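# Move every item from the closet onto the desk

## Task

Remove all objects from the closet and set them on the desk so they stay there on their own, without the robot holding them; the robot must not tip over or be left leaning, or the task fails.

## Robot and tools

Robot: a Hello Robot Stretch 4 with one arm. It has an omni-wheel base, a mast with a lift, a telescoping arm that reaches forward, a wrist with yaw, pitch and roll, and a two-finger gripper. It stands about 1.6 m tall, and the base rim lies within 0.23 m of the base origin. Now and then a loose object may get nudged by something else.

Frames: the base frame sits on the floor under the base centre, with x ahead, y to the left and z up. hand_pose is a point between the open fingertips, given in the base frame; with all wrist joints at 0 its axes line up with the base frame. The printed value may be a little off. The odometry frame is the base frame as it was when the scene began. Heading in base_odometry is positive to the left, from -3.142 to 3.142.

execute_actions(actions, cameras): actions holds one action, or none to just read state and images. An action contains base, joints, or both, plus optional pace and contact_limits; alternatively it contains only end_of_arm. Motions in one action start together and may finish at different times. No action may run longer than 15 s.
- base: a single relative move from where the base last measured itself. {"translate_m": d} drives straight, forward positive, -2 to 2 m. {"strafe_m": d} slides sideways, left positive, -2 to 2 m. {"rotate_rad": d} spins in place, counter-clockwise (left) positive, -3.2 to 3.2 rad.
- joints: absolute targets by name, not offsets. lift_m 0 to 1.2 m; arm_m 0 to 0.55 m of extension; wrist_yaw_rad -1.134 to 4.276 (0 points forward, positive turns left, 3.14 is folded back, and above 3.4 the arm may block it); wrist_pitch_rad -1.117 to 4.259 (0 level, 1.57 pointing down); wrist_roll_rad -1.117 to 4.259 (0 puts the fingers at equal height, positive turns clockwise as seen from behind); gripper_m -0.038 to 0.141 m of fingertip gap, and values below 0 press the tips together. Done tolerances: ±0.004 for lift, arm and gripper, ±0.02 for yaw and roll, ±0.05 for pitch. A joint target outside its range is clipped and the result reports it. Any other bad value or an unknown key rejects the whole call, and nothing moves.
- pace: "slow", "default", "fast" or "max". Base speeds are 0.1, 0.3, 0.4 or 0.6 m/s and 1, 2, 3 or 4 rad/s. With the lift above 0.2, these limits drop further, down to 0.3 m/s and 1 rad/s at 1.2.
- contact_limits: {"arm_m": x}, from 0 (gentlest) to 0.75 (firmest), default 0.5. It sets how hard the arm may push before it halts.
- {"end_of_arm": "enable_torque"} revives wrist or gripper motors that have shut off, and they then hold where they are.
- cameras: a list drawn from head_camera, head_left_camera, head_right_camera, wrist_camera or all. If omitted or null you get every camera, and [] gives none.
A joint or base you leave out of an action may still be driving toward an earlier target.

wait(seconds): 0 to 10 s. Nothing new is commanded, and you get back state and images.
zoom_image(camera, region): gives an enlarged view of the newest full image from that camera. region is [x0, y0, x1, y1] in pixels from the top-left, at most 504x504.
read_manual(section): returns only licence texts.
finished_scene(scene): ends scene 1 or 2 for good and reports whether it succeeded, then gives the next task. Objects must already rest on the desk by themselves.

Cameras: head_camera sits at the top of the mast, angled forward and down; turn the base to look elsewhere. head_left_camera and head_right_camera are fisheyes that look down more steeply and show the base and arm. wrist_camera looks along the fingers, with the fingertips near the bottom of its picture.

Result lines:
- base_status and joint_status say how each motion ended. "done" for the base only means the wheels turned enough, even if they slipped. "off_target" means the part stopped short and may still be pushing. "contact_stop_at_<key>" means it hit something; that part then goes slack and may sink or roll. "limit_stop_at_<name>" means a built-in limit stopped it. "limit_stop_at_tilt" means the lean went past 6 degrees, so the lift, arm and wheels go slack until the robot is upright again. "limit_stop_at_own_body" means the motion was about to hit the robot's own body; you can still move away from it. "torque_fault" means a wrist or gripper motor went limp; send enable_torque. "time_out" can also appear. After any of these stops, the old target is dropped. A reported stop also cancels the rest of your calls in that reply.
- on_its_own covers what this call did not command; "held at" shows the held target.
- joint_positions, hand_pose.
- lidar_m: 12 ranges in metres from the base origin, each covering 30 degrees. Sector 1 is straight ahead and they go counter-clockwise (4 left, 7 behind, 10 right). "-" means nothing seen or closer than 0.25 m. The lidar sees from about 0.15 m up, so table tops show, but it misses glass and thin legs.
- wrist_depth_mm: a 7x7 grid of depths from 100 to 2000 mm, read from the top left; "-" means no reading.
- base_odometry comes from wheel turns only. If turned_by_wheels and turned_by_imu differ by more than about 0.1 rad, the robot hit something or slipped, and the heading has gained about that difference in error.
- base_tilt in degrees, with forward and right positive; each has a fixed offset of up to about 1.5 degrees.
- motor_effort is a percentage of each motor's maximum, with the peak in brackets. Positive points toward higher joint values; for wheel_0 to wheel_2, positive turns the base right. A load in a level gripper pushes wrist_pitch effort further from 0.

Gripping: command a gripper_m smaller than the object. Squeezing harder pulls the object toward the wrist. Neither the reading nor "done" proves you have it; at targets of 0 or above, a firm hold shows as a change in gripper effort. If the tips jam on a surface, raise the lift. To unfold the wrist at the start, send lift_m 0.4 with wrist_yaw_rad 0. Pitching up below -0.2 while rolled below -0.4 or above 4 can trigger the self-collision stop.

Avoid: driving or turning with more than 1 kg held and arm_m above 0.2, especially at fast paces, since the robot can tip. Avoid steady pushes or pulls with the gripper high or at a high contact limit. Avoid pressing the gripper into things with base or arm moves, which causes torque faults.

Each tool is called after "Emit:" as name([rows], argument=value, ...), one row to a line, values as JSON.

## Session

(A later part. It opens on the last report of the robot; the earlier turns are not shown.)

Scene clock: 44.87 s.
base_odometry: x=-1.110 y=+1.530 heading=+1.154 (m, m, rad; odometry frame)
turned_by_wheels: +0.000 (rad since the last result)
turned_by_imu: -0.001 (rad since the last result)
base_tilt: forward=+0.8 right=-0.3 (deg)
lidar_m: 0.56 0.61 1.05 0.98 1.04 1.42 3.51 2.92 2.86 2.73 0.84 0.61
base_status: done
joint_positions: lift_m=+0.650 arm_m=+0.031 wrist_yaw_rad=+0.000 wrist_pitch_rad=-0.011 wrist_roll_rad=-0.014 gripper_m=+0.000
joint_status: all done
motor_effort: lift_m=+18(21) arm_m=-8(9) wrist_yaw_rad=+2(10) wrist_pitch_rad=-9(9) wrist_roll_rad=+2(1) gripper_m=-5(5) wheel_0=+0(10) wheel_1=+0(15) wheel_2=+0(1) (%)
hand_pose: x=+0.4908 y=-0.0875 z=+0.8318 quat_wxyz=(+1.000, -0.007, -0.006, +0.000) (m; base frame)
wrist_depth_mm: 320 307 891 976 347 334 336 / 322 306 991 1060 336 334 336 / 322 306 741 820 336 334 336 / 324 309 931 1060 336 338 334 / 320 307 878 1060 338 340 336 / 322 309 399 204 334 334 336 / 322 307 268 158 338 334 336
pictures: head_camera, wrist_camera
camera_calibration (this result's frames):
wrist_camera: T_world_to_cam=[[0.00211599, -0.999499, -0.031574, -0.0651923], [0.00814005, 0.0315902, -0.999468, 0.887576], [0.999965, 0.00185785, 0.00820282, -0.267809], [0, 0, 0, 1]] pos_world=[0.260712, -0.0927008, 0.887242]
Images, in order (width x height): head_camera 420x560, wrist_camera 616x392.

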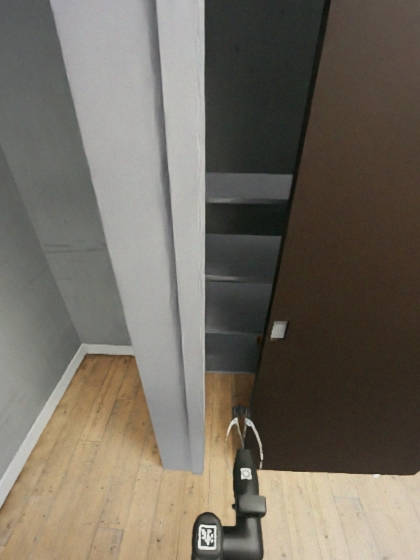

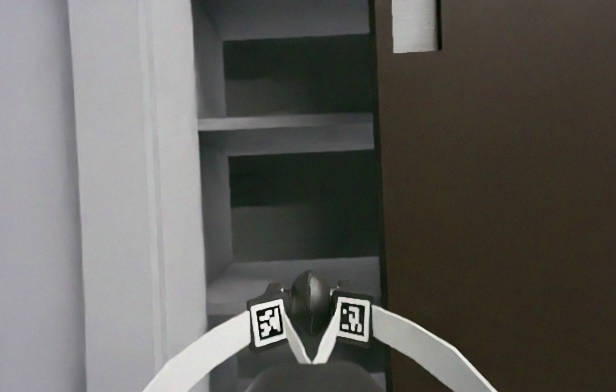

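Emit:
execute_actions([
  {"base":{"translate_m":0.27}},
], cameras=["head_camera","wrist_camera"])

Emit:
execute_actions([
  {"base":{"strafe_m":-0.35},"joints":{"arm_m":0.06},"pace":"slow"},
])

Scene clock: 47.67 s.
base_odometry: x=-1.001 y=+1.777 heading=+1.154 (m, m, rad; odometry frame)
turned_by_wheels: +0.000 (rad since the last result)
turned_by_imu: -0.001 (rad since the last result)
base_tilt: forward=+0.8 right=-0.5 (deg)
lidar_m: 0.29 0.29 1.05 0.99 1.04 1.43 3.78 3.27 2.85 1.78 0.47 0.36
base_status: done
joint_positions: lift_m=+0.650 arm_m=+0.031 wrist_yaw_rad=+0.000 wrist_pitch_rad=-0.011 wrist_roll_rad=-0.014 gripper_m=+0.000
joint_status: not commanded
motor_effort: lift_m=+18(18) arm_m=-8(8) wrist_yaw_rad=+2(1) wrist_pitch_rad=-10(9) wrist_roll_rad=+1(1) gripper_m=-3(2) wheel_0=+1(8) wheel_1=+2(3) wheel_2=-3(9) (%)
hand_pose: x=+0.4908 y=-0.0875 z=+0.8318 quat_wxyz=(+1.000, -0.007, -0.006, +0.000) (m; base frame)
wrist_depth_mm: 334 504 778 788 788 778 241 / 330 415 397 407 421 439 455 / 329 484 741 778 788 778 778 / 324 473 778 788 778 788 788 / 319 469 788 788 788 778 778 / 317 462 615 204 525 564 549 / 317 397 282 157 382 384 404
pictures: head_camera, wrist_camera
camera_calibration (this result's frames):
wrist_camera: T_world_to_cam=[[0.00216479, -0.999499, -0.0315738, -0.0652024], [0.00813849, 0.0315905, -0.999468, 0.887571], [0.999965, 0.00190668, 0.0082028, -0.267781], [0, 0, 0, 1]] pos_world=[0.260689, -0.092698, 0.887237]
Images, in order (width x height): head_camera 420x560, wrist_camera 616x392.

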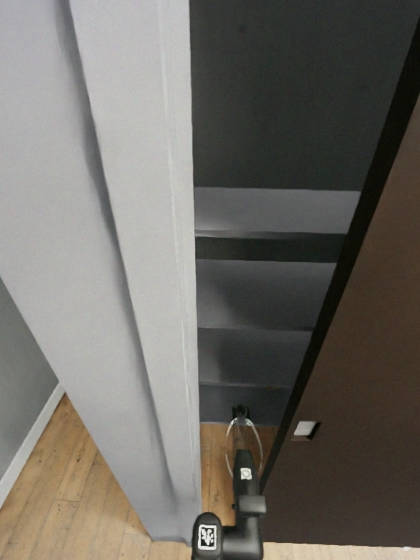

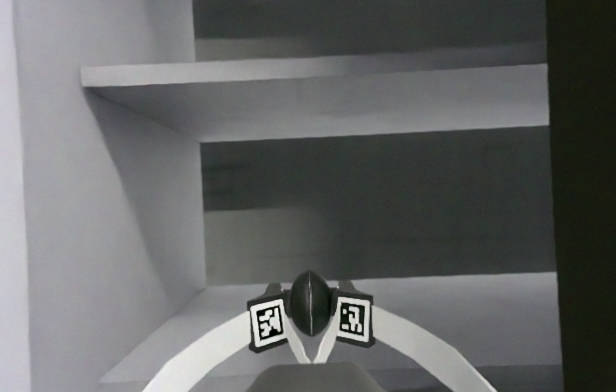

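Scene clock: 52.30 s.
base_odometry: x=-0.681 y=+1.635 heading=+1.154 (m, m, rad; odometry frame)
turned_by_wheels: +0.000 (rad since the last result)
turned_by_imu: +0.000 (rad since the last result)
base_tilt: forward=+0.9 right=-0.4 (deg)
lidar_m: 0.62 0.52 0.48 1.34 1.40 1.95 3.79 3.28 2.50 1.43 0.48 0.35
base_status: done
joint_positions: lift_m=+0.650 arm_m=+0.059 wrist_yaw_rad=+0.002 wrist_pitch_rad=-0.011 wrist_roll_rad=-0.014 gripper_m=+0.000
joint_status: all done
motor_effort: lift_m=+18(18) arm_m=+7(9) wrist_yaw_rad=-5(36) wrist_pitch_rad=-10(10) wrist_roll_rad=+2(2) gripper_m=-8(7) wheel_0=+5(18) wheel_1=-4(7) wheel_2=+2(0) (%)
hand_pose: x=+0.5182 y=-0.0868 z=+0.8318 quat_wxyz=(+1.000, -0.007, -0.006, +0.001) (m; base frame)
wrist_depth_mm: 759 768 750 768 750 750 - / 373 379 392 404 421 439 - / 676 715 750 750 741 750 - / 759 759 759 759 759 759 - / 759 759 759 759 750 759 - / 683 647 621 204 525 559 - / 436 424 272 157 351 364 -
pictures: head_camera, head_left_camera, head_right_camera, wrist_camera
camera_calibration (this result's frames):
wrist_camera: T_world_to_cam=[[0.00451931, -0.999491, -0.031574, -0.0658018], [0.00806445, 0.0316097, -0.999468, 0.887367], [0.999957, 0.00426228, 0.0082032, -0.295015], [0, 0, 0, 1]] pos_world=[0.288143, -0.0925603, 0.887237]
Images, in order (width x height): head_camera 420x560, head_left_camera 420x672, head_right_camera 420x672, wrist_camera 616x392.

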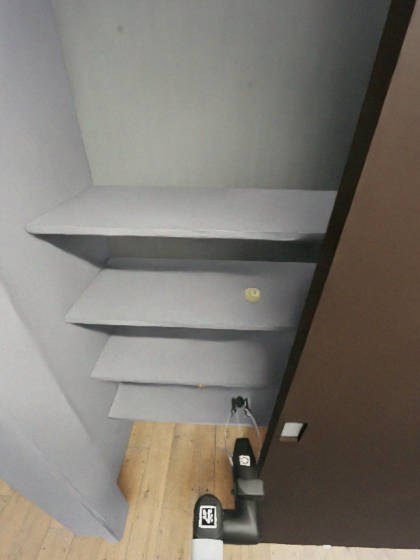

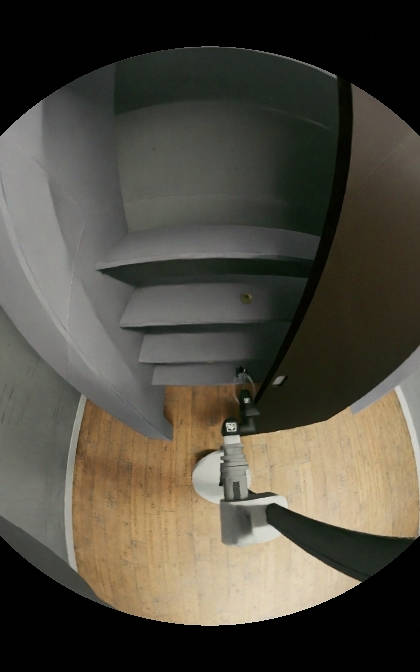

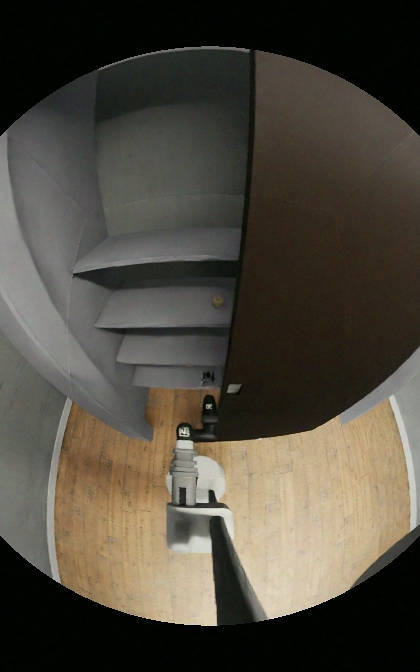

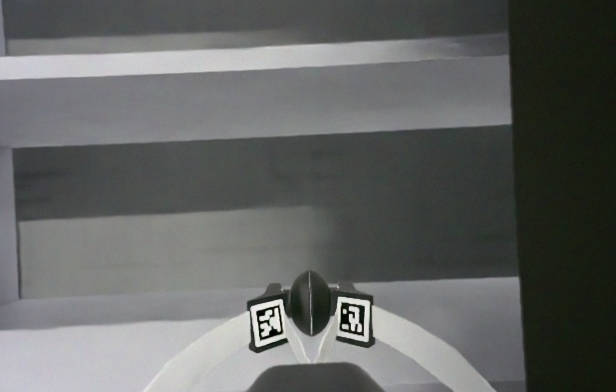

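Emit:
execute_actions([
  {"base":{"strafe_m":-0.29},"pace":"slow"},
], cameras=["head_camera","wrist_camera","head_left_camera"])

Scene clock: 56.67 s.
base_odometry: x=-0.416 y=+1.518 heading=+1.155 (m, m, rad; odometry frame)
turned_by_wheels: +0.000 (rad since the last result)
turned_by_imu: +0.000 (rad since the last result)
base_tilt: forward=+0.9 right=-0.5 (deg)
lidar_m: 0.61 0.66 0.72 1.64 1.72 2.35 3.81 2.98 2.19 1.18 0.47 0.36
base_status: done
joint_positions: lift_m=+0.650 arm_m=+0.059 wrist_yaw_rad=+0.002 wrist_pitch_rad=-0.011 wrist_roll_rad=-0.014 gripper_m=+0.000
joint_status: not commanded
motor_effort: lift_m=+18(18) arm_m=+6(7) wrist_yaw_rad=-6(32) wrist_pitch_rad=-10(9) wrist_roll_rad=+1(3) gripper_m=-5(1) wheel_0=+6(18) wheel_1=-4(8) wheel_2=+3(3) (%)
hand_pose: x=+0.5184 y=-0.0868 z=+0.8318 quat_wxyz=(+1.000, -0.007, -0.006, +0.001) (m; base frame)
wrist_depth_mm: 759 759 750 759 732 750 - / 373 382 394 407 424 442 - / 668 707 750 750 759 750 - / 768 759 759 750 750 741 - / 768 759 750 750 750 741 - / 676 647 609 204 525 559 - / 439 427 271 156 349 359 -
pictures: head_camera, head_left_camera, wrist_camera
camera_calibration (this result's frames):
wrist_camera: T_world_to_cam=[[0.00464801, -0.999491, -0.0315739, -0.0658321], [0.00806016, 0.0316107, -0.999468, 0.887366], [0.999957, 0.00439104, 0.00820298, -0.295152], [0, 0, 0, 1]] pos_world=[0.288293, -0.0925528, 0.887237]
Images, in order (width x height): head_camera 420x560, head_left_camera 420x672, wrist_camera 616x392.

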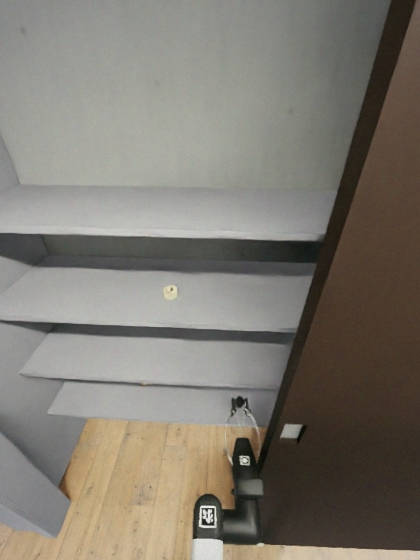

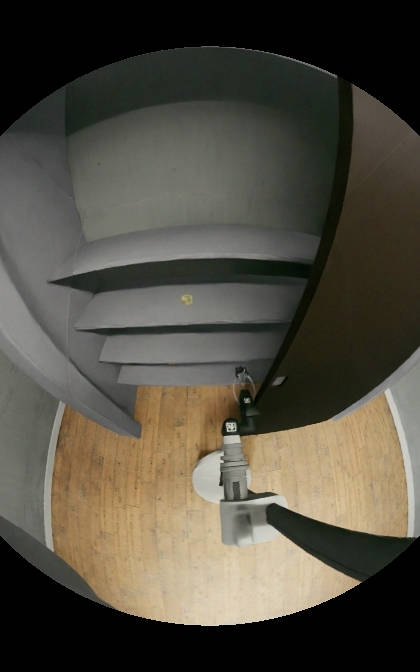

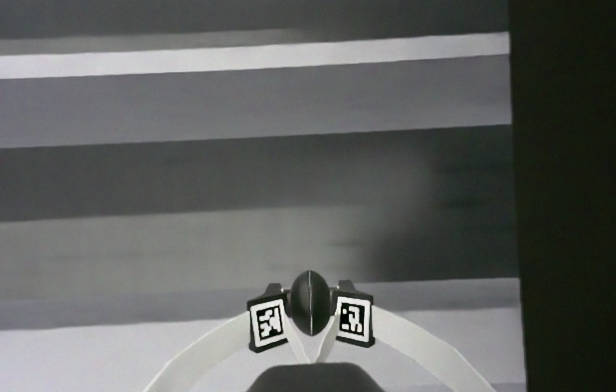

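Emit:
execute_actions([
  {"base":{"strafe_m":0.255},"joints":{"lift_m":0.995,"wrist_pitch_rad":0.35,"gripper_m":0.11,"arm_m":0.12}},
], cameras=["head_camera","wrist_camera"])

Scene clock: 59.70 s.
base_odometry: x=-0.649 y=+1.621 heading=+1.155 (m, m, rad; odometry frame)
turned_by_wheels: +0.000 (rad since the last result)
turned_by_imu: +0.000 (rad since the last result)
base_tilt: forward=+0.9 right=-0.5 (deg)
lidar_m: 0.62 0.58 0.53 1.38 1.43 1.97 3.81 3.27 2.46 1.26 0.50 0.67
base_status: done
joint_positions: lift_m=+0.995 arm_m=+0.119 wrist_yaw_rad=+0.000 wrist_pitch_rad=+0.352 wrist_roll_rad=-0.014 gripper_m=+0.110
joint_status: all done
motor_effort: lift_m=+25(24) arm_m=+8(8) wrist_yaw_rad=+0(5) wrist_pitch_rad=-7(7) wrist_roll_rad=+1(1) gripper_m=-2(3) wheel_0=+0(10) wheel_1=+1(11) wheel_2=+0(4) (%)
hand_pose: x=+0.5602 y=-0.0874 z=+1.0735 quat_wxyz=(+0.985, -0.007, +0.175, +0.001) (m; base frame)
wrist_depth_mm: 621 627 615 627 621 627 627 / 654 647 654 647 661 661 661 / 676 691 676 676 676 676 683 / 559 539 530 512 500 488 477 / 399 392 384 377 368 362 357 / 343 332 226 715 325 327 723 / 676 640 634 145 634 621 627
pictures: head_camera, wrist_camera
camera_calibration (this result's frames):
wrist_camera: T_world_to_cam=[[-0.0087858, -0.9995, -0.030387, -0.0527392], [-0.347623, 0.0315457, -0.937104, 1.26091], [0.937593, 0.00233003, -0.347726, 0.0778618], [0, 0, 0, 1]] pos_world=[0.364854, -0.0926705, 1.20707]
Images, in order (width x height): head_camera 420x560, wrist_camera 616x392.

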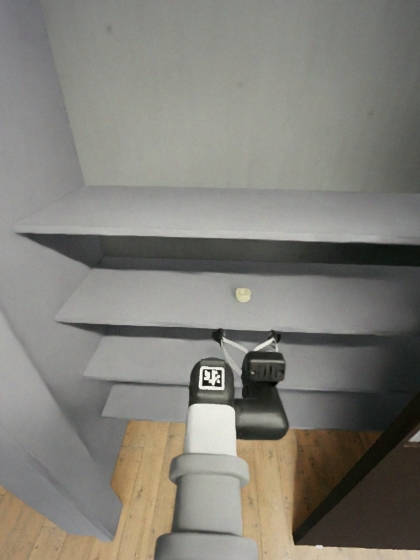

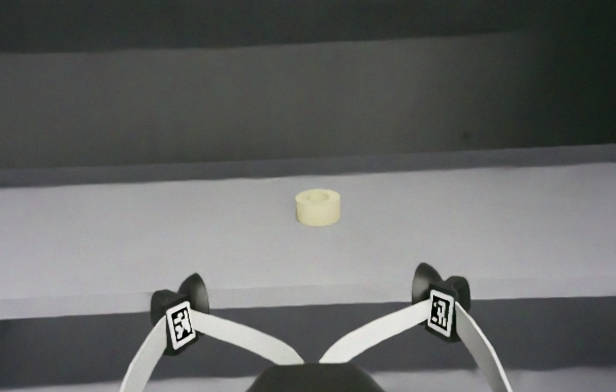

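Emit:
execute_actions([
  {"joints":{"lift_m":0.977,"arm_m":0.338,"wrist_yaw_rad":-0.025},"contact_limits":{"arm_m":0.2}},
], cameras=["wrist_camera"])

Scene clock: 62.17 s.
base_odometry: x=-0.649 y=+1.621 heading=+1.155 (m, m, rad; odometry frame)
turned_by_wheels: +0.000 (rad since the last result)
turned_by_imu: -0.001 (rad since the last result)
base_tilt: forward=+0.8 right=-0.4 (deg)
lidar_m: 0.63 0.60 0.52 1.38 1.46 2.01 3.82 3.31 2.44 1.24 0.50 0.64
base_status: not commanded
joint_positions: lift_m=+0.977 arm_m=+0.337 wrist_yaw_rad=-0.025 wrist_pitch_rad=+0.352 wrist_roll_rad=-0.014 gripper_m=+0.110
joint_status: all done
motor_effort: lift_m=+18(25) arm_m=+8(10) wrist_yaw_rad=+1(4) wrist_pitch_rad=-8(8) wrist_roll_rad=+1(0) gripper_m=+0(3) wheel_0=+0(0) wheel_1=+1(1) wheel_2=+0(0) (%)
contact_limits: arm_m 0.2
hand_pose: x=+0.7759 y=-0.0941 z=+1.0560 quat_wxyz=(+0.984, -0.005, +0.175, -0.011) (m; base frame)
wrist_depth_mm: 424 427 430 430 430 436 436 / 442 445 449 452 455 455 459 / 466 466 466 473 477 480 484 / 480 484 473 462 452 439 433 / 362 355 343 338 332 325 322 / 282 267 225 238 226 249 257 / 231 219 217 145 218 209 215
pictures: wrist_camera
camera_calibration (this result's frames):
wrist_camera: T_world_to_cam=[[-0.0338355, -0.998965, -0.030385, -0.0386445], [-0.346929, 0.0402518, -0.937027, 1.31994], [0.937281, -0.0211633, -0.347933, -0.132177], [0, 0, 0, 1]] pos_world=[0.580506, -0.0945318, 1.18966]
Images, in order (width x height): wrist_camera 616x392.

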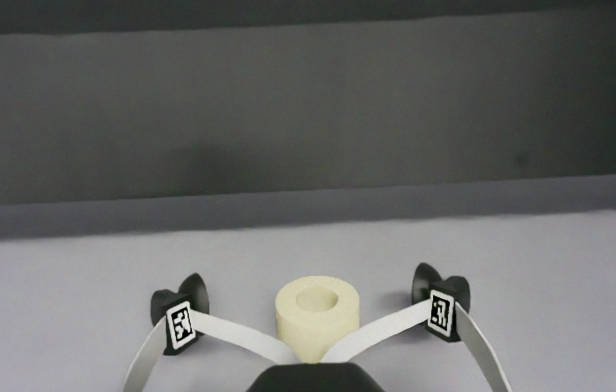

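Emit:
execute_actions([
  {"joints":{"lift_m":0.969,"gripper_m":0.0,"wrist_yaw_rad":-0.04}},
], cameras=["wrist_camera"])

Scene clock: 64.40 s.
base_odometry: x=-0.649 y=+1.621 heading=+1.155 (m, m, rad; odometry frame)
turned_by_wheels: +0.000 (rad since the last result)
turned_by_imu: -0.001 (rad since the last result)
base_tilt: forward=+0.8 right=-0.4 (deg)
lidar_m: 0.61 0.56 0.49 1.37 1.45 1.97 3.82 3.29 2.44 1.20 0.48 0.65
base_status: not commanded
joint_positions: lift_m=+0.969 arm_m=+0.337 wrist_yaw_rad=-0.039 wrist_pitch_rad=+0.352 wrist_roll_rad=-0.014 gripper_m=+0.001
joint_status: all done
motor_effort: lift_m=+18(20) arm_m=+8(8) wrist_yaw_rad=-1(2) wrist_pitch_rad=-8(8) wrist_roll_rad=+1(2) gripper_m=-25(24) wheel_0=+0(0) wheel_1=+1(1) wheel_2=+0(0) (%)
hand_pose: x=+0.7746 y=-0.0980 z=+1.0480 quat_wxyz=(+0.984, -0.003, +0.175, -0.018) (m; base frame)
wrist_depth_mm: 418 424 427 430 433 439 445 / 439 445 445 452 455 462 466 / 462 469 469 477 480 484 488 / 473 466 449 439 427 418 410 / 343 336 327 324 317 310 306 / 268 263 204 212 191 246 244 / 220 163 200 206 201 160 204
pictures: wrist_camera
camera_calibration (this result's frames):
wrist_camera: T_world_to_cam=[[-0.0482735, -0.998372, -0.0303851, -0.0315612], [-0.346314, 0.0452631, -0.937026, 1.31213], [0.936876, -0.0347107, -0.347935, -0.134763], [0, 0, 0, 1]] pos_world=[0.579142, -0.0955786, 1.18165]
Images, in order (width x height): wrist_camera 616x392.

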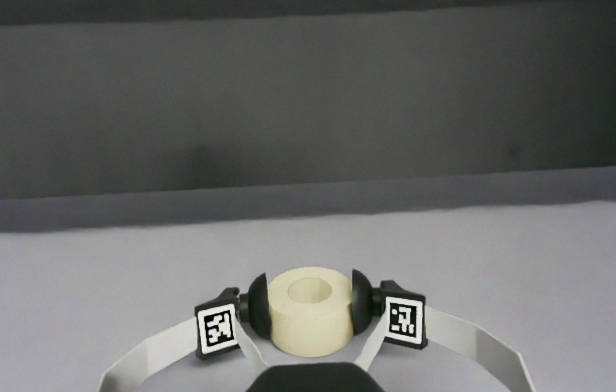

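Emit:
execute_actions([
  {"base":{"translate_m":-0.4},"joints":{"lift_m":0.99,"arm_m":0.0,"wrist_yaw_rad":0.0},"pace":"fast"},
], cameras=["wrist_camera","head_camera"])

Emit:
execute_actions([
  {"base":{"rotate_rad":-2.68},"joints":{"lift_m":0.4},"pace":"fast"},
], cameras=["head_camera","wrist_camera"])

Scene clock: 67.63 s.
base_odometry: x=-0.810 y=+1.256 heading=+1.154 (m, m, rad; odometry frame)
turned_by_wheels: +0.000 (rad since the last result)
turned_by_imu: -0.001 (rad since the last result)
base_tilt: forward=+0.8 right=-0.3 (deg)
lidar_m: 1.03 0.80 1.43 1.38 1.44 2.00 3.38 2.80 2.45 2.32 1.01 0.81
base_status: done
joint_positions: lift_m=+0.990 arm_m=+0.001 wrist_yaw_rad=+0.000 wrist_pitch_rad=+0.353 wrist_roll_rad=-0.014 gripper_m=+0.001
joint_status: all done
motor_effort: lift_m=+25(24) arm_m=-8(8) wrist_yaw_rad=+0(8) wrist_pitch_rad=-9(9) wrist_roll_rad=+1(1) gripper_m=-25(24) wheel_0=-2(7) wheel_1=-2(6) wheel_2=+0(11) (%)
hand_pose: x=+0.4431 y=-0.0875 z=+1.0683 quat_wxyz=(+0.984, -0.007, +0.175, +0.001) (m; base frame)
wrist_depth_mm: 917 1098 1098 1098 1098 1078 449 / 891 1138 1138 1160 1160 1138 466 / 854 960 931 1060 991 931 496 / 891 1205 1255 1229 1255 1255 512 / 878 1025 991 1008 1008 946 535 / 866 1205 204 213 200 1182 569 / 866 163 1008 206 1025 160 609
pictures: head_camera, wrist_camera
camera_calibration (this result's frames):
wrist_camera: T_world_to_cam=[[-0.00912892, -0.999497, -0.0303796, -0.0538683], [-0.348394, 0.0316564, -0.936813, 1.21535], [0.937304, 0.00203199, -0.348508, 0.186862], [0, 0, 0, 1]] pos_world=[0.247782, -0.0926945, 1.20204]
Images, in order (width x height): head_camera 420x560, wrist_camera 616x392.

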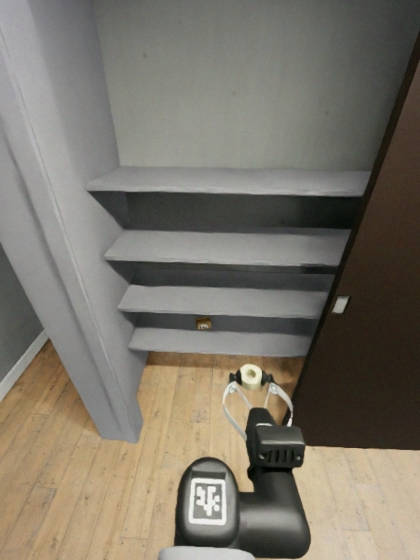

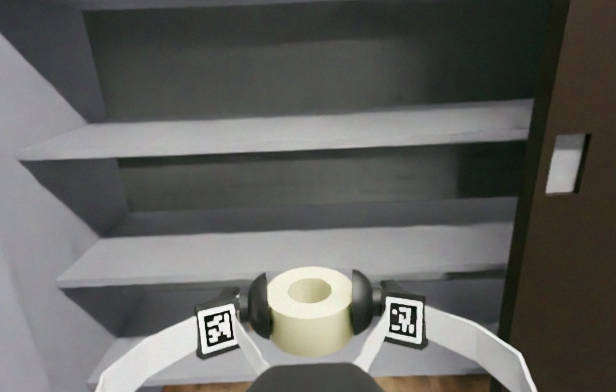

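Scene clock: 70.57 s.
base_odometry: x=-0.810 y=+1.256 heading=-1.525 (m, m, rad; odometry frame)
turned_by_wheels: -2.679 (rad since the last result)
turned_by_imu: -2.618 (rad since the last result)
base_tilt: forward=+0.8 right=-0.4 (deg)
lidar_m: 2.59 2.50 2.32 1.08 0.80 1.01 0.81 1.46 1.38 1.43 1.92 2.63
base_status: done
joint_positions: lift_m=+0.400 arm_m=+0.001 wrist_yaw_rad=+0.000 wrist_pitch_rad=+0.353 wrist_roll_rad=-0.014 gripper_m=+0.001
joint_status: all done
motor_effort: lift_m=+18(21) arm_m=-8(8) wrist_yaw_rad=+1(1) wrist_pitch_rad=-10(11) wrist_roll_rad=+2(2) gripper_m=-23(23) wheel_0=+2(9) wheel_1=+2(7) wheel_2=+4(9) (%)
hand_pose: x=+0.4431 y=-0.0874 z=+0.4788 quat_wxyz=(+0.984, -0.007, +0.175, +0.001) (m; base frame)
wrist_depth_mm: - - - - - - - / - - - - - - - / - - - - - - - / 1808 1756 1756 1708 1576 1576 1537 / 1308 1281 1281 1255 1160 1182 1160 / 1025 991 204 212 202 946 917 / 831 163 759 206 759 161 778
pictures: head_camera, wrist_camera
camera_calibration (this result's frames):
wrist_camera: T_world_to_cam=[[-0.0089751, -0.999498, -0.0303748, -0.0718051], [-0.348301, 0.0315985, -0.93685, 0.663143], [0.93734, 0.00217124, -0.34841, -0.0186406], [0, 0, 0, 1]] pos_world=[0.247802, -0.0926829, 0.61259]
Images, in order (width x height): head_camera 420x560, wrist_camera 616x392.

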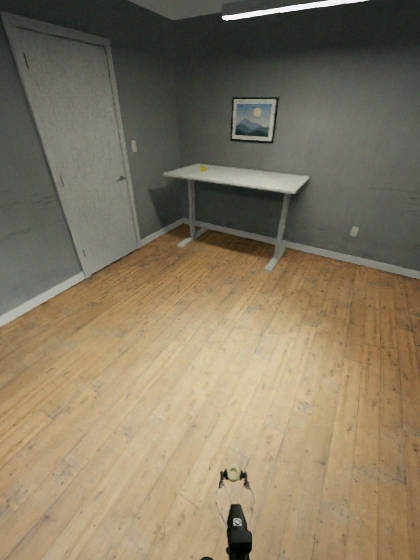

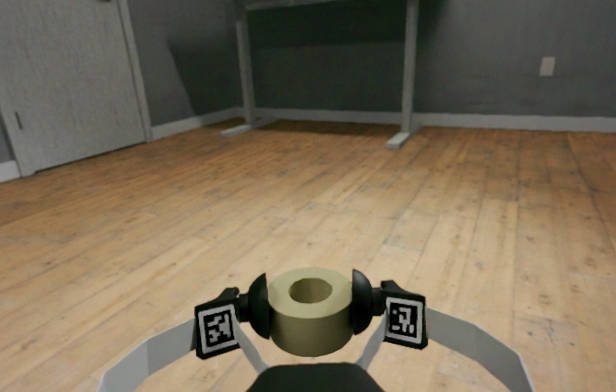

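Emit:
execute_actions([
  {"base":{"translate_m":2.0},"joints":{"lift_m":0.95,"arm_m":0.2},"pace":"max"},
], cameras=["head_camera","wrist_camera"])

Scene clock: 77.43 s.
base_odometry: x=-0.718 y=-0.742 heading=-1.525 (m, m, rad; odometry frame)
turned_by_wheels: +0.000 (rad since the last result)
turned_by_imu: -0.004 (rad since the last result)
base_tilt: forward=+0.8 right=-0.3 (deg)
lidar_m: 0.78 1.03 1.43 1.47 1.98 2.48 2.86 2.43 2.29 2.32 0.80 0.72
base_status: done
joint_positions: lift_m=+0.950 arm_m=+0.199 wrist_yaw_rad=+0.000 wrist_pitch_rad=+0.353 wrist_roll_rad=-0.014 gripper_m=+0.001
joint_status: all done
motor_effort: lift_m=+23(27) arm_m=+8(8) wrist_yaw_rad=+0(2) wrist_pitch_rad=-9(10) wrist_roll_rad=+2(0) gripper_m=-21(23) wheel_0=+1(9) wheel_1=+0(9) wheel_2=+1(20) (%)
hand_pose: x=+0.6403 y=-0.0874 z=+1.0284 quat_wxyz=(+0.984, -0.007, +0.175, +0.001) (m; base frame)
wrist_depth_mm: 1255 1430 1255 1138 1060 946 854 / 1255 1499 1336 1182 1078 991 917 / 1182 960 904 904 866 831 809 / 627 603 580 564 559 539 525 / 1308 1138 480 421 407 402 394 / 1336 1576 204 213 200 343 322 / 1308 163 1397 206 1366 160 1138
pictures: head_camera, wrist_camera
camera_calibration (this result's frames):
wrist_camera: T_world_to_cam=[[-0.0088242, -0.9995, -0.0303763, -0.0533969], [-0.348148, 0.0315477, -0.936909, 1.24667], [0.937398, 0.00230797, -0.348252, -0.0121458], [0, 0, 0, 1]] pos_world=[0.444941, -0.0926719, 1.16217]
Images, in order (width x height): head_camera 420x560, wrist_camera 616x392.

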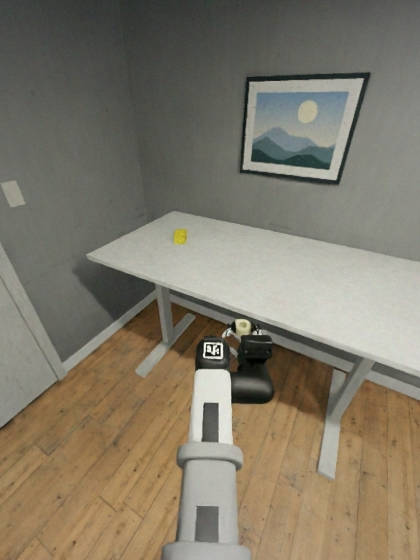

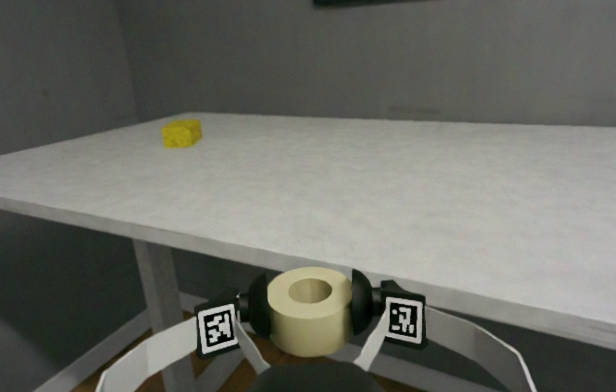

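Emit:
execute_actions([
  {"joints":{"arm_m":0.54,"lift_m":0.92},"pace":"fast","contact_limits":{"arm_m":0.25}},
], cameras=[])

Scene clock: 79.53 s.
base_odometry: x=-0.718 y=-0.742 heading=-1.525 (m, m, rad; odometry frame)
turned_by_wheels: +0.000 (rad since the last result)
turned_by_imu: -0.001 (rad since the last result)
base_tilt: forward=+0.8 right=-0.4 (deg)
lidar_m: 0.79 1.01 1.44 1.47 1.97 2.48 2.87 2.43 2.29 2.33 0.79 0.75
base_status: not commanded
joint_positions: lift_m=+0.920 arm_m=+0.539 wrist_yaw_rad=+0.000 wrist_pitch_rad=+0.353 wrist_roll_rad=-0.014 gripper_m=+0.001
joint_status: all done
motor_effort: lift_m=+18(23) arm_m=+8(9) wrist_yaw_rad=-1(0) wrist_pitch_rad=-9(11) wrist_roll_rad=+0(1) gripper_m=-26(24) wheel_0=+0(0) wheel_1=+0(1) wheel_2=+2(1) (%)
contact_limits: arm_m 0.25
hand_pose: x=+0.9802 y=-0.0874 z=+0.9989 quat_wxyz=(+0.984, -0.007, +0.175, +0.001) (m; base frame)
wrist_depth_mm: 1078 1060 931 842 759 699 640 / 1118 1118 976 891 788 723 676 / 1060 732 798 768 741 715 676 / 530 517 496 484 473 462 452 / 379 373 362 355 351 342 336 / 296 290 204 211 201 272 272 / 243 163 220 206 221 160 224
pictures: none
No camera images: the call's "cameras" was empty. Leave "cameras" out to get every camera's image.

Emit:
execute_actions([
  {"joints":{"lift_m":0.903}},
], cameras=[])

Emit:
execute_actions([
  {"joints":{"gripper_m":0.085}},
], cameras=["wrist_camera","head_camera"])

Scene clock: 80.63 s.
base_odometry: x=-0.718 y=-0.742 heading=-1.525 (m, m, rad; odometry frame)
turned_by_wheels: +0.000 (rad since the last result)
turned_by_imu: +0.000 (rad since the last result)
base_tilt: forward=+0.8 right=-0.3 (deg)
lidar_m: 0.78 1.03 1.42 1.47 1.95 2.47 2.88 2.42 2.29 2.32 0.79 0.75
base_status: not commanded
joint_positions: lift_m=+0.903 arm_m=+0.539 wrist_yaw_rad=+0.000 wrist_pitch_rad=+0.353 wrist_roll_rad=-0.014 gripper_m=+0.001
joint_status: all done
motor_effort: lift_m=+17(16) arm_m=+8(8) wrist_yaw_rad=+0(1) wrist_pitch_rad=-9(10) wrist_roll_rad=+1(0) gripper_m=-24(24) wheel_0=+0(0) wheel_1=+0(0) wheel_2=+1(2) (%)
hand_pose: x=+0.9802 y=-0.0874 z=+0.9819 quat_wxyz=(+0.984, -0.007, +0.175, +0.001) (m; base frame)
wrist_depth_mm: 1118 1042 931 831 768 699 654 / 1118 1118 1008 891 798 723 668 / 778 627 723 691 668 634 609 / 480 462 455 439 424 418 407 / 342 336 329 320 314 309 304 / 268 262 204 213 201 246 246 / 220 162 199 206 200 160 203
pictures: none
No camera images: the call's "cameras" was empty. Leave "cameras" out to get every camera's image.

Scene clock: 82.27 s.
base_odometry: x=-0.718 y=-0.742 heading=-1.525 (m, m, rad; odometry frame)
turned_by_wheels: +0.000 (rad since the last result)
turned_by_imu: -0.001 (rad since the last result)
base_tilt: forward=+0.8 right=-0.5 (deg)
lidar_m: 0.78 1.04 1.43 1.49 1.97 2.46 2.89 2.41 2.29 2.34 0.80 0.74
base_status: not commanded
joint_positions: lift_m=+0.903 arm_m=+0.539 wrist_yaw_rad=+0.000 wrist_pitch_rad=+0.352 wrist_roll_rad=-0.014 gripper_m=+0.085
joint_status: all done
motor_effort: lift_m=+17(17) arm_m=+8(8) wrist_yaw_rad=+0(0) wrist_pitch_rad=-10(9) wrist_roll_rad=+2(1) gripper_m=+0(23) wheel_0=+0(0) wheel_1=+0(0) wheel_2=+1(2) (%)
hand_pose: x=+0.9802 y=-0.0874 z=+0.9819 quat_wxyz=(+0.984, -0.007, +0.175, +0.001) (m; base frame)
wrist_depth_mm: 1098 1060 931 842 759 699 640 / 1098 1118 976 878 788 732 676 / 798 634 723 691 668 640 615 / 477 462 452 439 427 421 410 / 342 334 329 324 315 310 306 / 267 263 212 222 200 247 245 / 220 208 206 145 206 199 204
pictures: head_camera, wrist_camera
camera_calibration (this result's frames):
wrist_camera: T_world_to_cam=[[-0.00869735, -0.999501, -0.0303771, -0.0518998], [-0.348083, 0.0315045, -0.936934, 1.32141], [0.937423, 0.00242492, -0.348183, -0.347102], [0, 0, 0, 1]] pos_world=[0.784889, -0.0926625, 1.11564]
Images, in order (width x height): head_camera 420x560, wrist_camera 616x392.

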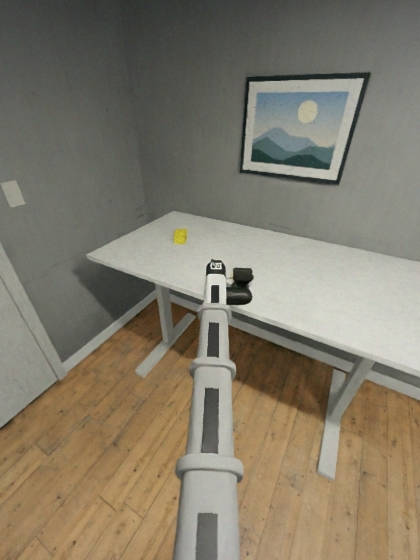

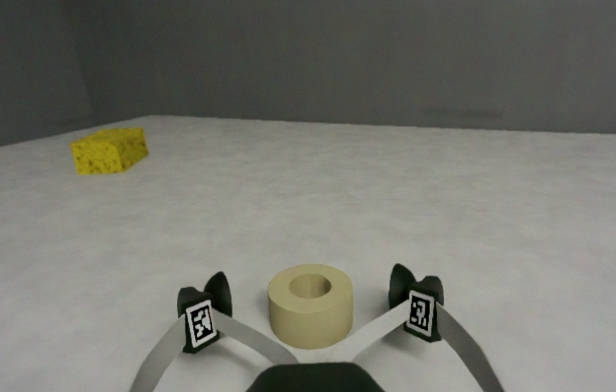

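Emit:
execute_actions([
  {"base":{"translate_m":-2.0},"joints":{"arm_m":0.0,"lift_m":0.915,"gripper_m":0.14},"pace":"fast"},
], cameras=[])

Emit:
execute_actions([
  {"base":{"rotate_rad":2.81},"joints":{"lift_m":0.40,"wrist_pitch_rad":0.2},"pace":"fast"},
], cameras=["wrist_camera","head_camera"])

Scene clock: 89.60 s.
base_odometry: x=-0.810 y=+1.256 heading=-1.525 (m, m, rad; odometry frame)
turned_by_wheels: +0.000 (rad since the last result)
turned_by_imu: -0.001 (rad since the last result)
base_tilt: forward=+0.9 right=-0.4 (deg)
lidar_m: 2.59 2.50 2.34 1.08 0.81 1.01 0.83 1.45 1.36 1.43 1.91 2.67
base_status: done
joint_positions: lift_m=+0.915 arm_m=+0.001 wrist_yaw_rad=+0.000 wrist_pitch_rad=+0.352 wrist_roll_rad=-0.014 gripper_m=+0.140
joint_status: all done
motor_effort: lift_m=+24(25) arm_m=-8(9) wrist_yaw_rad=+1(1) wrist_pitch_rad=-9(10) wrist_roll_rad=+0(1) gripper_m=-6(1) wheel_0=-3(5) wheel_1=-3(5) wheel_2=+1(15) (%)
hand_pose: x=+0.4431 y=-0.0875 z=+0.9934 quat_wxyz=(+0.984, -0.007, +0.175, +0.001) (m; base frame)
wrist_depth_mm: - - - - - - - / - - - - - - - / - - - - - - - / - - - - - - - / - - - - - - - / 1808 212 1756 1756 1808 206 1661 / 1537 1464 1499 147 1430 1397 1430
pictures: none
No camera images: the call's "cameras" was empty. Leave "cameras" out to get every camera's image.

Scene clock: 92.40 s.
base_odometry: x=-0.810 y=+1.256 heading=+1.284 (m, m, rad; odometry frame)
turned_by_wheels: +2.809 (rad since the last result)
turned_by_imu: +2.743 (rad since the last result)
base_tilt: forward=+0.8 right=-0.5 (deg)
lidar_m: 1.04 0.81 1.39 1.38 1.52 2.32 3.31 2.98 2.37 2.33 0.90 0.83
base_status: done
joint_positions: lift_m=+0.400 arm_m=+0.001 wrist_yaw_rad=+0.000 wrist_pitch_rad=+0.203 wrist_roll_rad=-0.014 gripper_m=+0.140
joint_status: all done
motor_effort: lift_m=+18(22) arm_m=-8(8) wrist_yaw_rad=+1(1) wrist_pitch_rad=-8(12) wrist_roll_rad=+0(2) gripper_m=-1(1) wheel_0=-2(9) wheel_1=-2(9) wheel_2=-4(9) (%)
hand_pose: x=+0.4549 y=-0.0875 z=+0.5204 quat_wxyz=(+0.995, -0.007, +0.101, +0.001) (m; base frame)
wrist_depth_mm: 715 991 1138 1118 1078 1042 1025 / 591 904 1182 1160 1160 1078 1042 / 591 946 1229 1160 1160 1118 1078 / 591 917 1008 976 931 904 854 / 585 960 1281 1281 1229 1205 1182 / 585 212 1281 1229 1229 206 1160 / 585 866 991 148 960 917 946
pictures: head_camera, wrist_camera
camera_calibration (this result's frames):
wrist_camera: T_world_to_cam=[[-0.00443585, -0.999498, -0.0313702, -0.0720121], [-0.204324, 0.0316146, -0.978393, 0.662343], [0.978893, 0.00206969, -0.204362, -0.109127], [0, 0, 0, 1]] pos_world=[0.241837, -0.0926898, 0.623471]
Images, in order (width x height): head_camera 420x560, wrist_camera 616x392.

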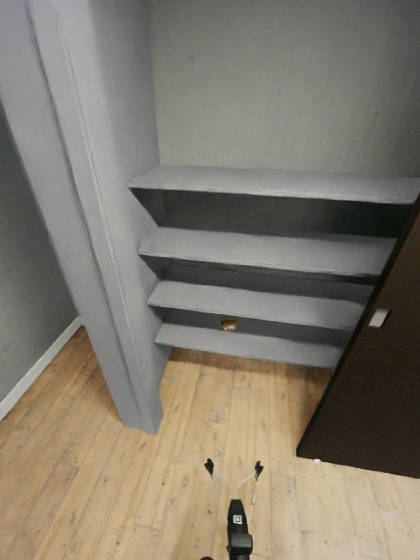

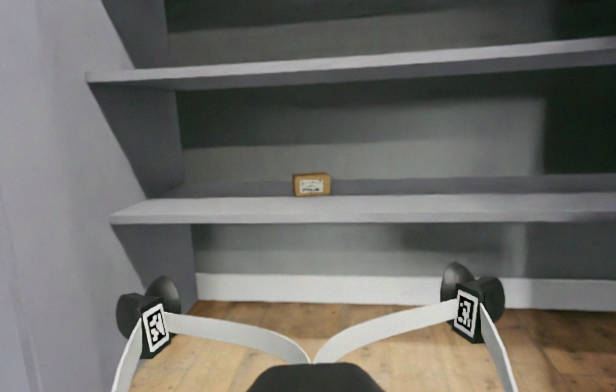

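Emit:
execute_actions([
  {"base":{"translate_m":0.4},"joints":{"arm_m":0.2,"lift_m":0.365},"pace":"fast"},
], cameras=["wrist_camera","head_camera"])

Scene clock: 95.07 s.
base_odometry: x=-0.697 y=+1.639 heading=+1.284 (m, m, rad; odometry frame)
turned_by_wheels: +0.000 (rad since the last result)
turned_by_imu: -0.001 (rad since the last result)
base_tilt: forward=+0.9 right=-0.3 (deg)
lidar_m: 0.63 0.46 0.51 1.30 1.45 2.21 3.73 3.00 2.44 0.88 0.53 0.67
base_status: done
joint_positions: lift_m=+0.365 arm_m=+0.199 wrist_yaw_rad=+0.000 wrist_pitch_rad=+0.202 wrist_roll_rad=-0.014 gripper_m=+0.140
joint_status: all done
motor_effort: lift_m=+18(18) arm_m=+8(10) wrist_yaw_rad=+1(1) wrist_pitch_rad=-9(9) wrist_roll_rad=+1(2) gripper_m=-2(2) wheel_0=+0(7) wheel_1=+0(8) wheel_2=+3(13) (%)
hand_pose: x=+0.6521 y=-0.0874 z=+0.4855 quat_wxyz=(+0.995, -0.007, +0.101, +0.001) (m; base frame)
wrist_depth_mm: 496 504 521 544 554 539 530 / 609 621 603 585 574 554 539 / 609 634 621 603 591 574 554 / 609 661 647 627 609 585 574 / 544 525 512 399 480 466 459 / 384 213 368 353 349 205 340 / 294 274 282 148 274 260 271
pictures: head_camera, wrist_camera
camera_calibration (this result's frames):
wrist_camera: T_world_to_cam=[[-0.00414704, -0.999499, -0.0313712, -0.0723424], [-0.204074, 0.0315571, -0.978447, 0.668298], [0.978947, 0.00234438, -0.204102, -0.309417], [0, 0, 0, 1]] pos_world=[0.438985, -0.0926703, 0.588472]
Images, in order (width x height): head_camera 420x560, wrist_camera 616x392.

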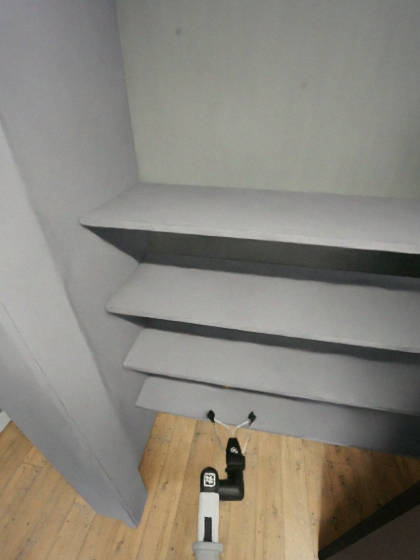

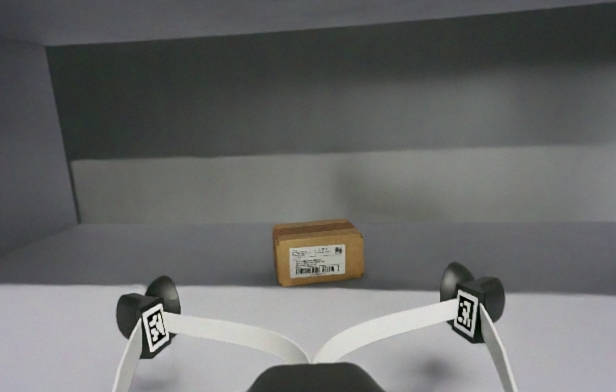

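Emit:
zoom_image(camera="wrist_camera", region=[255, 200, 385, 300])

Region (255, 200, 385, 300) of wrist_camera's 616x392 image, scaled by 3.877; it fills the top 388 rows of this view, and the rest is white.

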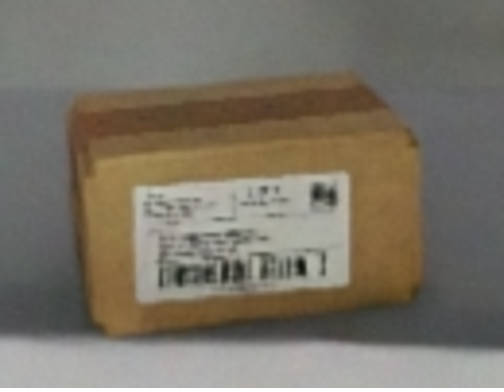

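Emit:
execute_actions([
  {"base":{"strafe_m":-0.052},"joints":{"arm_m":0.29,"lift_m":0.338,"wrist_yaw_rad":0.15,"wrist_pitch_rad":0.25},"contact_limits":{"arm_m":0.2}},
], cameras=["wrist_camera"])

Scene clock: 99.00 s.
base_odometry: x=-0.647 y=+1.625 heading=+1.284 (m, m, rad; odometry frame)
turned_by_wheels: +0.000 (rad since the last result)
turned_by_imu: -0.002 (rad since the last result)
base_tilt: forward=+0.9 right=-0.5 (deg)
lidar_m: 0.63 0.52 0.50 1.36 1.48 2.34 3.72 2.98 2.37 0.82 0.47 0.64
base_status: done
joint_positions: lift_m=+0.338 arm_m=+0.289 wrist_yaw_rad=+0.150 wrist_pitch_rad=+0.252 wrist_roll_rad=-0.014 gripper_m=+0.140
joint_status: all done
motor_effort: lift_m=+18(17) arm_m=+8(8) wrist_yaw_rad=+1(6) wrist_pitch_rad=-8(9) wrist_roll_rad=+0(0) gripper_m=-2(1) wheel_0=+2(9) wheel_1=-1(10) wheel_2=+0(3) (%)
contact_limits: arm_m 0.2
hand_pose: x=+0.7487 y=-0.0448 z=+0.4445 quat_wxyz=(+0.989, -0.016, +0.125, +0.075) (m; base frame)
wrist_depth_mm: 549 539 512 480 452 427 407 / 549 569 535 492 469 442 421 / 549 591 559 517 484 455 436 / 539 591 559 517 492 466 445 / 394 379 373 297 312 343 338 / 289 212 274 267 264 204 258 / 228 212 218 148 213 203 207
pictures: wrist_camera
camera_calibration (this result's frames):
wrist_camera: T_world_to_cam=[[0.143346, -0.989183, -0.0311184, -0.140706], [-0.254442, -0.00644951, -0.967066, 0.677545], [0.956405, 0.146543, -0.252614, -0.367547], [0, 0, 0, 1]] pos_world=[0.544089, -0.0809532, 0.558005]
Images, in order (width x height): wrist_camera 616x392.

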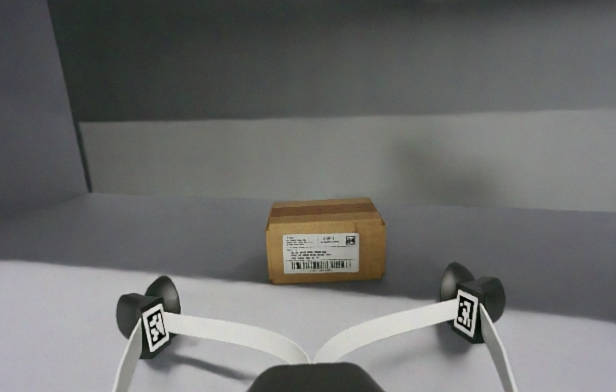

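Emit:
execute_actions([
  {"joints":{"arm_m":0.386},"contact_limits":{"arm_m":0.2}},
], cameras=["wrist_camera"])

Emit:
execute_actions([
  {"joints":{"gripper_m":0.04}},
], cameras=["wrist_camera"])

Scene clock: 100.67 s.
base_odometry: x=-0.647 y=+1.625 heading=+1.284 (m, m, rad; odometry frame)
turned_by_wheels: +0.000 (rad since the last result)
turned_by_imu: -0.001 (rad since the last result)
base_tilt: forward=+0.8 right=-0.5 (deg)
lidar_m: 0.61 0.48 0.47 1.36 1.51 2.33 3.73 2.97 2.35 0.87 0.50 0.65
base_status: not commanded
joint_positions: lift_m=+0.338 arm_m=+0.385 wrist_yaw_rad=+0.150 wrist_pitch_rad=+0.252 wrist_roll_rad=-0.014 gripper_m=+0.140
joint_status: all done
motor_effort: lift_m=+18(18) arm_m=+8(8) wrist_yaw_rad=+1(1) wrist_pitch_rad=-9(8) wrist_roll_rad=+1(0) gripper_m=-5(4) wheel_0=+2(2) wheel_1=-1(1) wheel_2=+0(0) (%)
contact_limits: arm_m 0.2
hand_pose: x=+0.8447 y=-0.0447 z=+0.4445 quat_wxyz=(+0.989, -0.016, +0.125, +0.075) (m; base frame)
wrist_depth_mm: 473 439 410 389 364 347 332 / 492 459 427 402 379 359 342 / 504 480 442 415 392 373 353 / 517 496 466 433 407 382 364 / 392 382 368 236 327 345 336 / 286 213 201 202 201 205 257 / 228 212 210 148 208 202 208
pictures: wrist_camera
camera_calibration (this result's frames):
wrist_camera: T_world_to_cam=[[0.143436, -0.98917, -0.0311185, -0.154517], [-0.254449, -0.00647372, -0.967064, 0.701973], [0.95639, 0.14663, -0.252622, -0.459343], [0, 0, 0, 1]] pos_world=[0.640091, -0.0809454, 0.558005]
Images, in order (width x height): wrist_camera 616x392.

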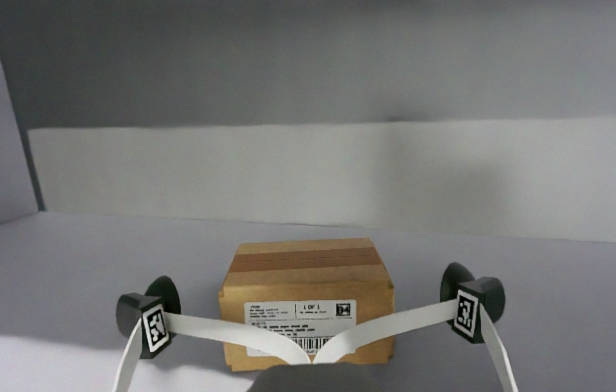

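Scene clock: 102.67 s.
base_odometry: x=-0.647 y=+1.625 heading=+1.284 (m, m, rad; odometry frame)
turned_by_wheels: +0.000 (rad since the last result)
turned_by_imu: -0.001 (rad since the last result)
base_tilt: forward=+0.7 right=-0.4 (deg)
lidar_m: 0.60 0.52 0.49 1.36 1.54 2.31 3.72 3.00 2.36 0.84 0.47 0.63
base_status: not commanded
joint_positions: lift_m=+0.338 arm_m=+0.385 wrist_yaw_rad=+0.150 wrist_pitch_rad=+0.253 wrist_roll_rad=-0.014 gripper_m=+0.040
joint_status: all done
motor_effort: lift_m=+18(18) arm_m=+8(8) wrist_yaw_rad=+1(0) wrist_pitch_rad=-10(11) wrist_roll_rad=+2(1) gripper_m=-21(22) wheel_0=+2(2) wheel_1=-1(1) wheel_2=+0(0) (%)
hand_pose: x=+0.8446 y=-0.0447 z=+0.4442 quat_wxyz=(+0.989, -0.016, +0.125, +0.075) (m; base frame)
wrist_depth_mm: 473 433 413 389 364 343 330 / 488 459 430 399 379 357 342 / 500 480 442 421 389 368 355 / 517 492 462 439 410 384 366 / 392 377 368 225 325 343 336 / 286 278 188 186 187 247 256 / 226 177 193 190 196 194 206
pictures: wrist_camera
camera_calibration (this result's frames):
wrist_camera: T_world_to_cam=[[0.143407, -0.989175, -0.0311127, -0.154504], [-0.255359, -0.00661144, -0.966824, 0.702354], [0.956152, 0.146594, -0.253543, -0.458736], [0, 0, 0, 1]] pos_world=[0.640131, -0.0809395, 0.557936]
Images, in order (width x height): wrist_camera 616x392.

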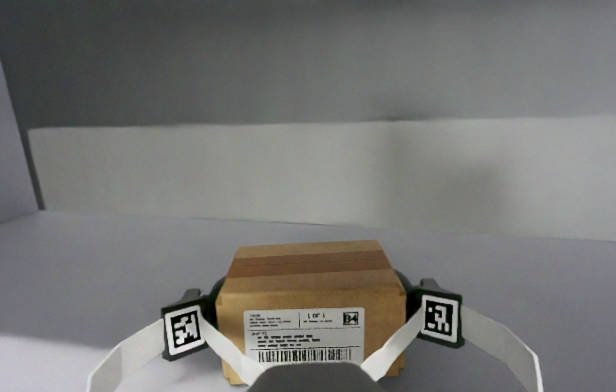

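Emit:
execute_actions([
  {"joints":{"lift_m":0.365}},
], cameras=[])

Emit:
execute_actions([
  {"joints":{"arm_m":0.27,"wrist_yaw_rad":-1.05}},
], cameras=["wrist_camera","head_camera"])

Scene clock: 104.23 s.
base_odometry: x=-0.647 y=+1.625 heading=+1.284 (m, m, rad; odometry frame)
turned_by_wheels: +0.000 (rad since the last result)
turned_by_imu: -0.001 (rad since the last result)
base_tilt: forward=+0.9 right=-0.5 (deg)
lidar_m: 0.62 0.54 0.51 1.36 1.49 2.31 3.75 2.98 2.39 0.84 0.49 0.64
base_status: not commanded
joint_positions: lift_m=+0.365 arm_m=+0.385 wrist_yaw_rad=+0.150 wrist_pitch_rad=+0.253 wrist_roll_rad=-0.014 gripper_m=+0.040
joint_status: all done
motor_effort: lift_m=+25(31) arm_m=+8(8) wrist_yaw_rad=+1(1) wrist_pitch_rad=-12(11) wrist_roll_rad=+2(3) gripper_m=-21(22) wheel_0=+2(2) wheel_1=-1(1) wheel_2=+0(0) (%)
hand_pose: x=+0.8446 y=-0.0447 z=+0.4706 quat_wxyz=(+0.989, -0.016, +0.125, +0.075) (m; base frame)
wrist_depth_mm: 469 439 413 387 366 345 332 / 492 459 427 402 377 357 340 / 500 480 442 418 394 368 353 / 530 500 459 436 407 384 364 / 462 445 430 226 387 389 370 / 338 329 187 187 187 290 301 / 266 178 192 190 196 229 244
pictures: none
No camera images: the call's "cameras" was empty. Leave "cameras" out to get every camera's image.

Scene clock: 105.60 s.
base_odometry: x=-0.647 y=+1.625 heading=+1.284 (m, m, rad; odometry frame)
turned_by_wheels: +0.000 (rad since the last result)
turned_by_imu: -0.001 (rad since the last result)
base_tilt: forward=+0.8 right=-0.4 (deg)
lidar_m: 0.62 0.51 0.52 1.36 1.50 2.30 3.73 2.95 2.38 0.86 0.48 0.64
base_status: not commanded
joint_positions: lift_m=+0.365 arm_m=+0.271 wrist_yaw_rad=-1.049 wrist_pitch_rad=+0.254 wrist_roll_rad=-0.014 gripper_m=+0.040
joint_status: all done
motor_effort: lift_m=+25(25) arm_m=-8(9) wrist_yaw_rad=+0(7) wrist_pitch_rad=-13(13) wrist_roll_rad=+2(2) gripper_m=-23(19) wheel_0=+2(2) wheel_1=-1(1) wheel_2=+0(0) (%)
hand_pose: x=+0.5057 y=-0.2857 z=+0.4705 quat_wxyz=(+0.859, +0.057, +0.113, -0.496) (m; base frame)
wrist_depth_mm: 535 609 715 788 831 1078 1118 / 554 640 768 991 1366 1308 1138 / 554 654 809 991 1205 1229 1160 / 564 627 668 647 691 1336 1182 / 459 449 439 226 1205 1336 1229 / 340 334 188 186 187 976 1008 / 268 178 192 190 194 778 798
pictures: head_camera, wrist_camera
camera_calibration (this result's frames):
wrist_camera: T_world_to_cam=[[-0.869662, -0.492666, -0.0311072, 0.310692], [-0.0990594, 0.2359, -0.966715, 0.6298], [0.483606, -0.837634, -0.253957, -0.134704], [0, 0, 0, 1]] pos_world=[0.397728, -0.108335, 0.584293]
Images, in order (width x height): head_camera 420x560, wrist_camera 616x392.

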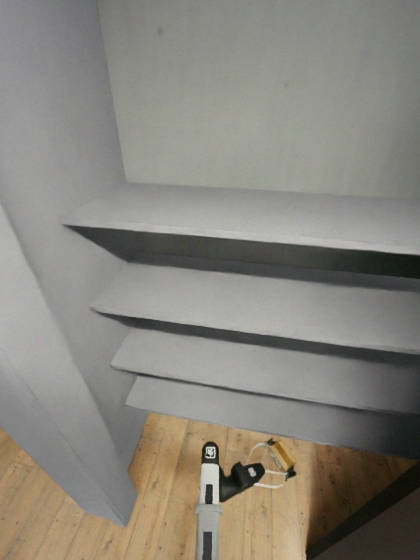

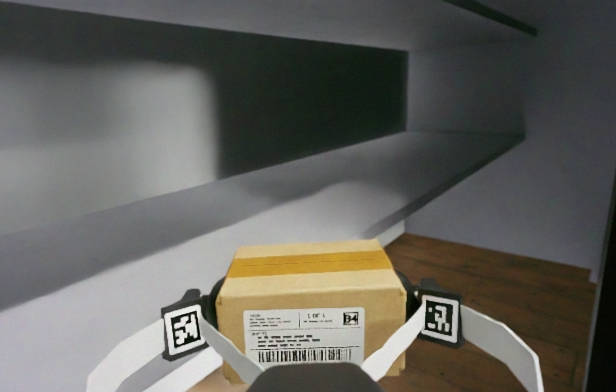

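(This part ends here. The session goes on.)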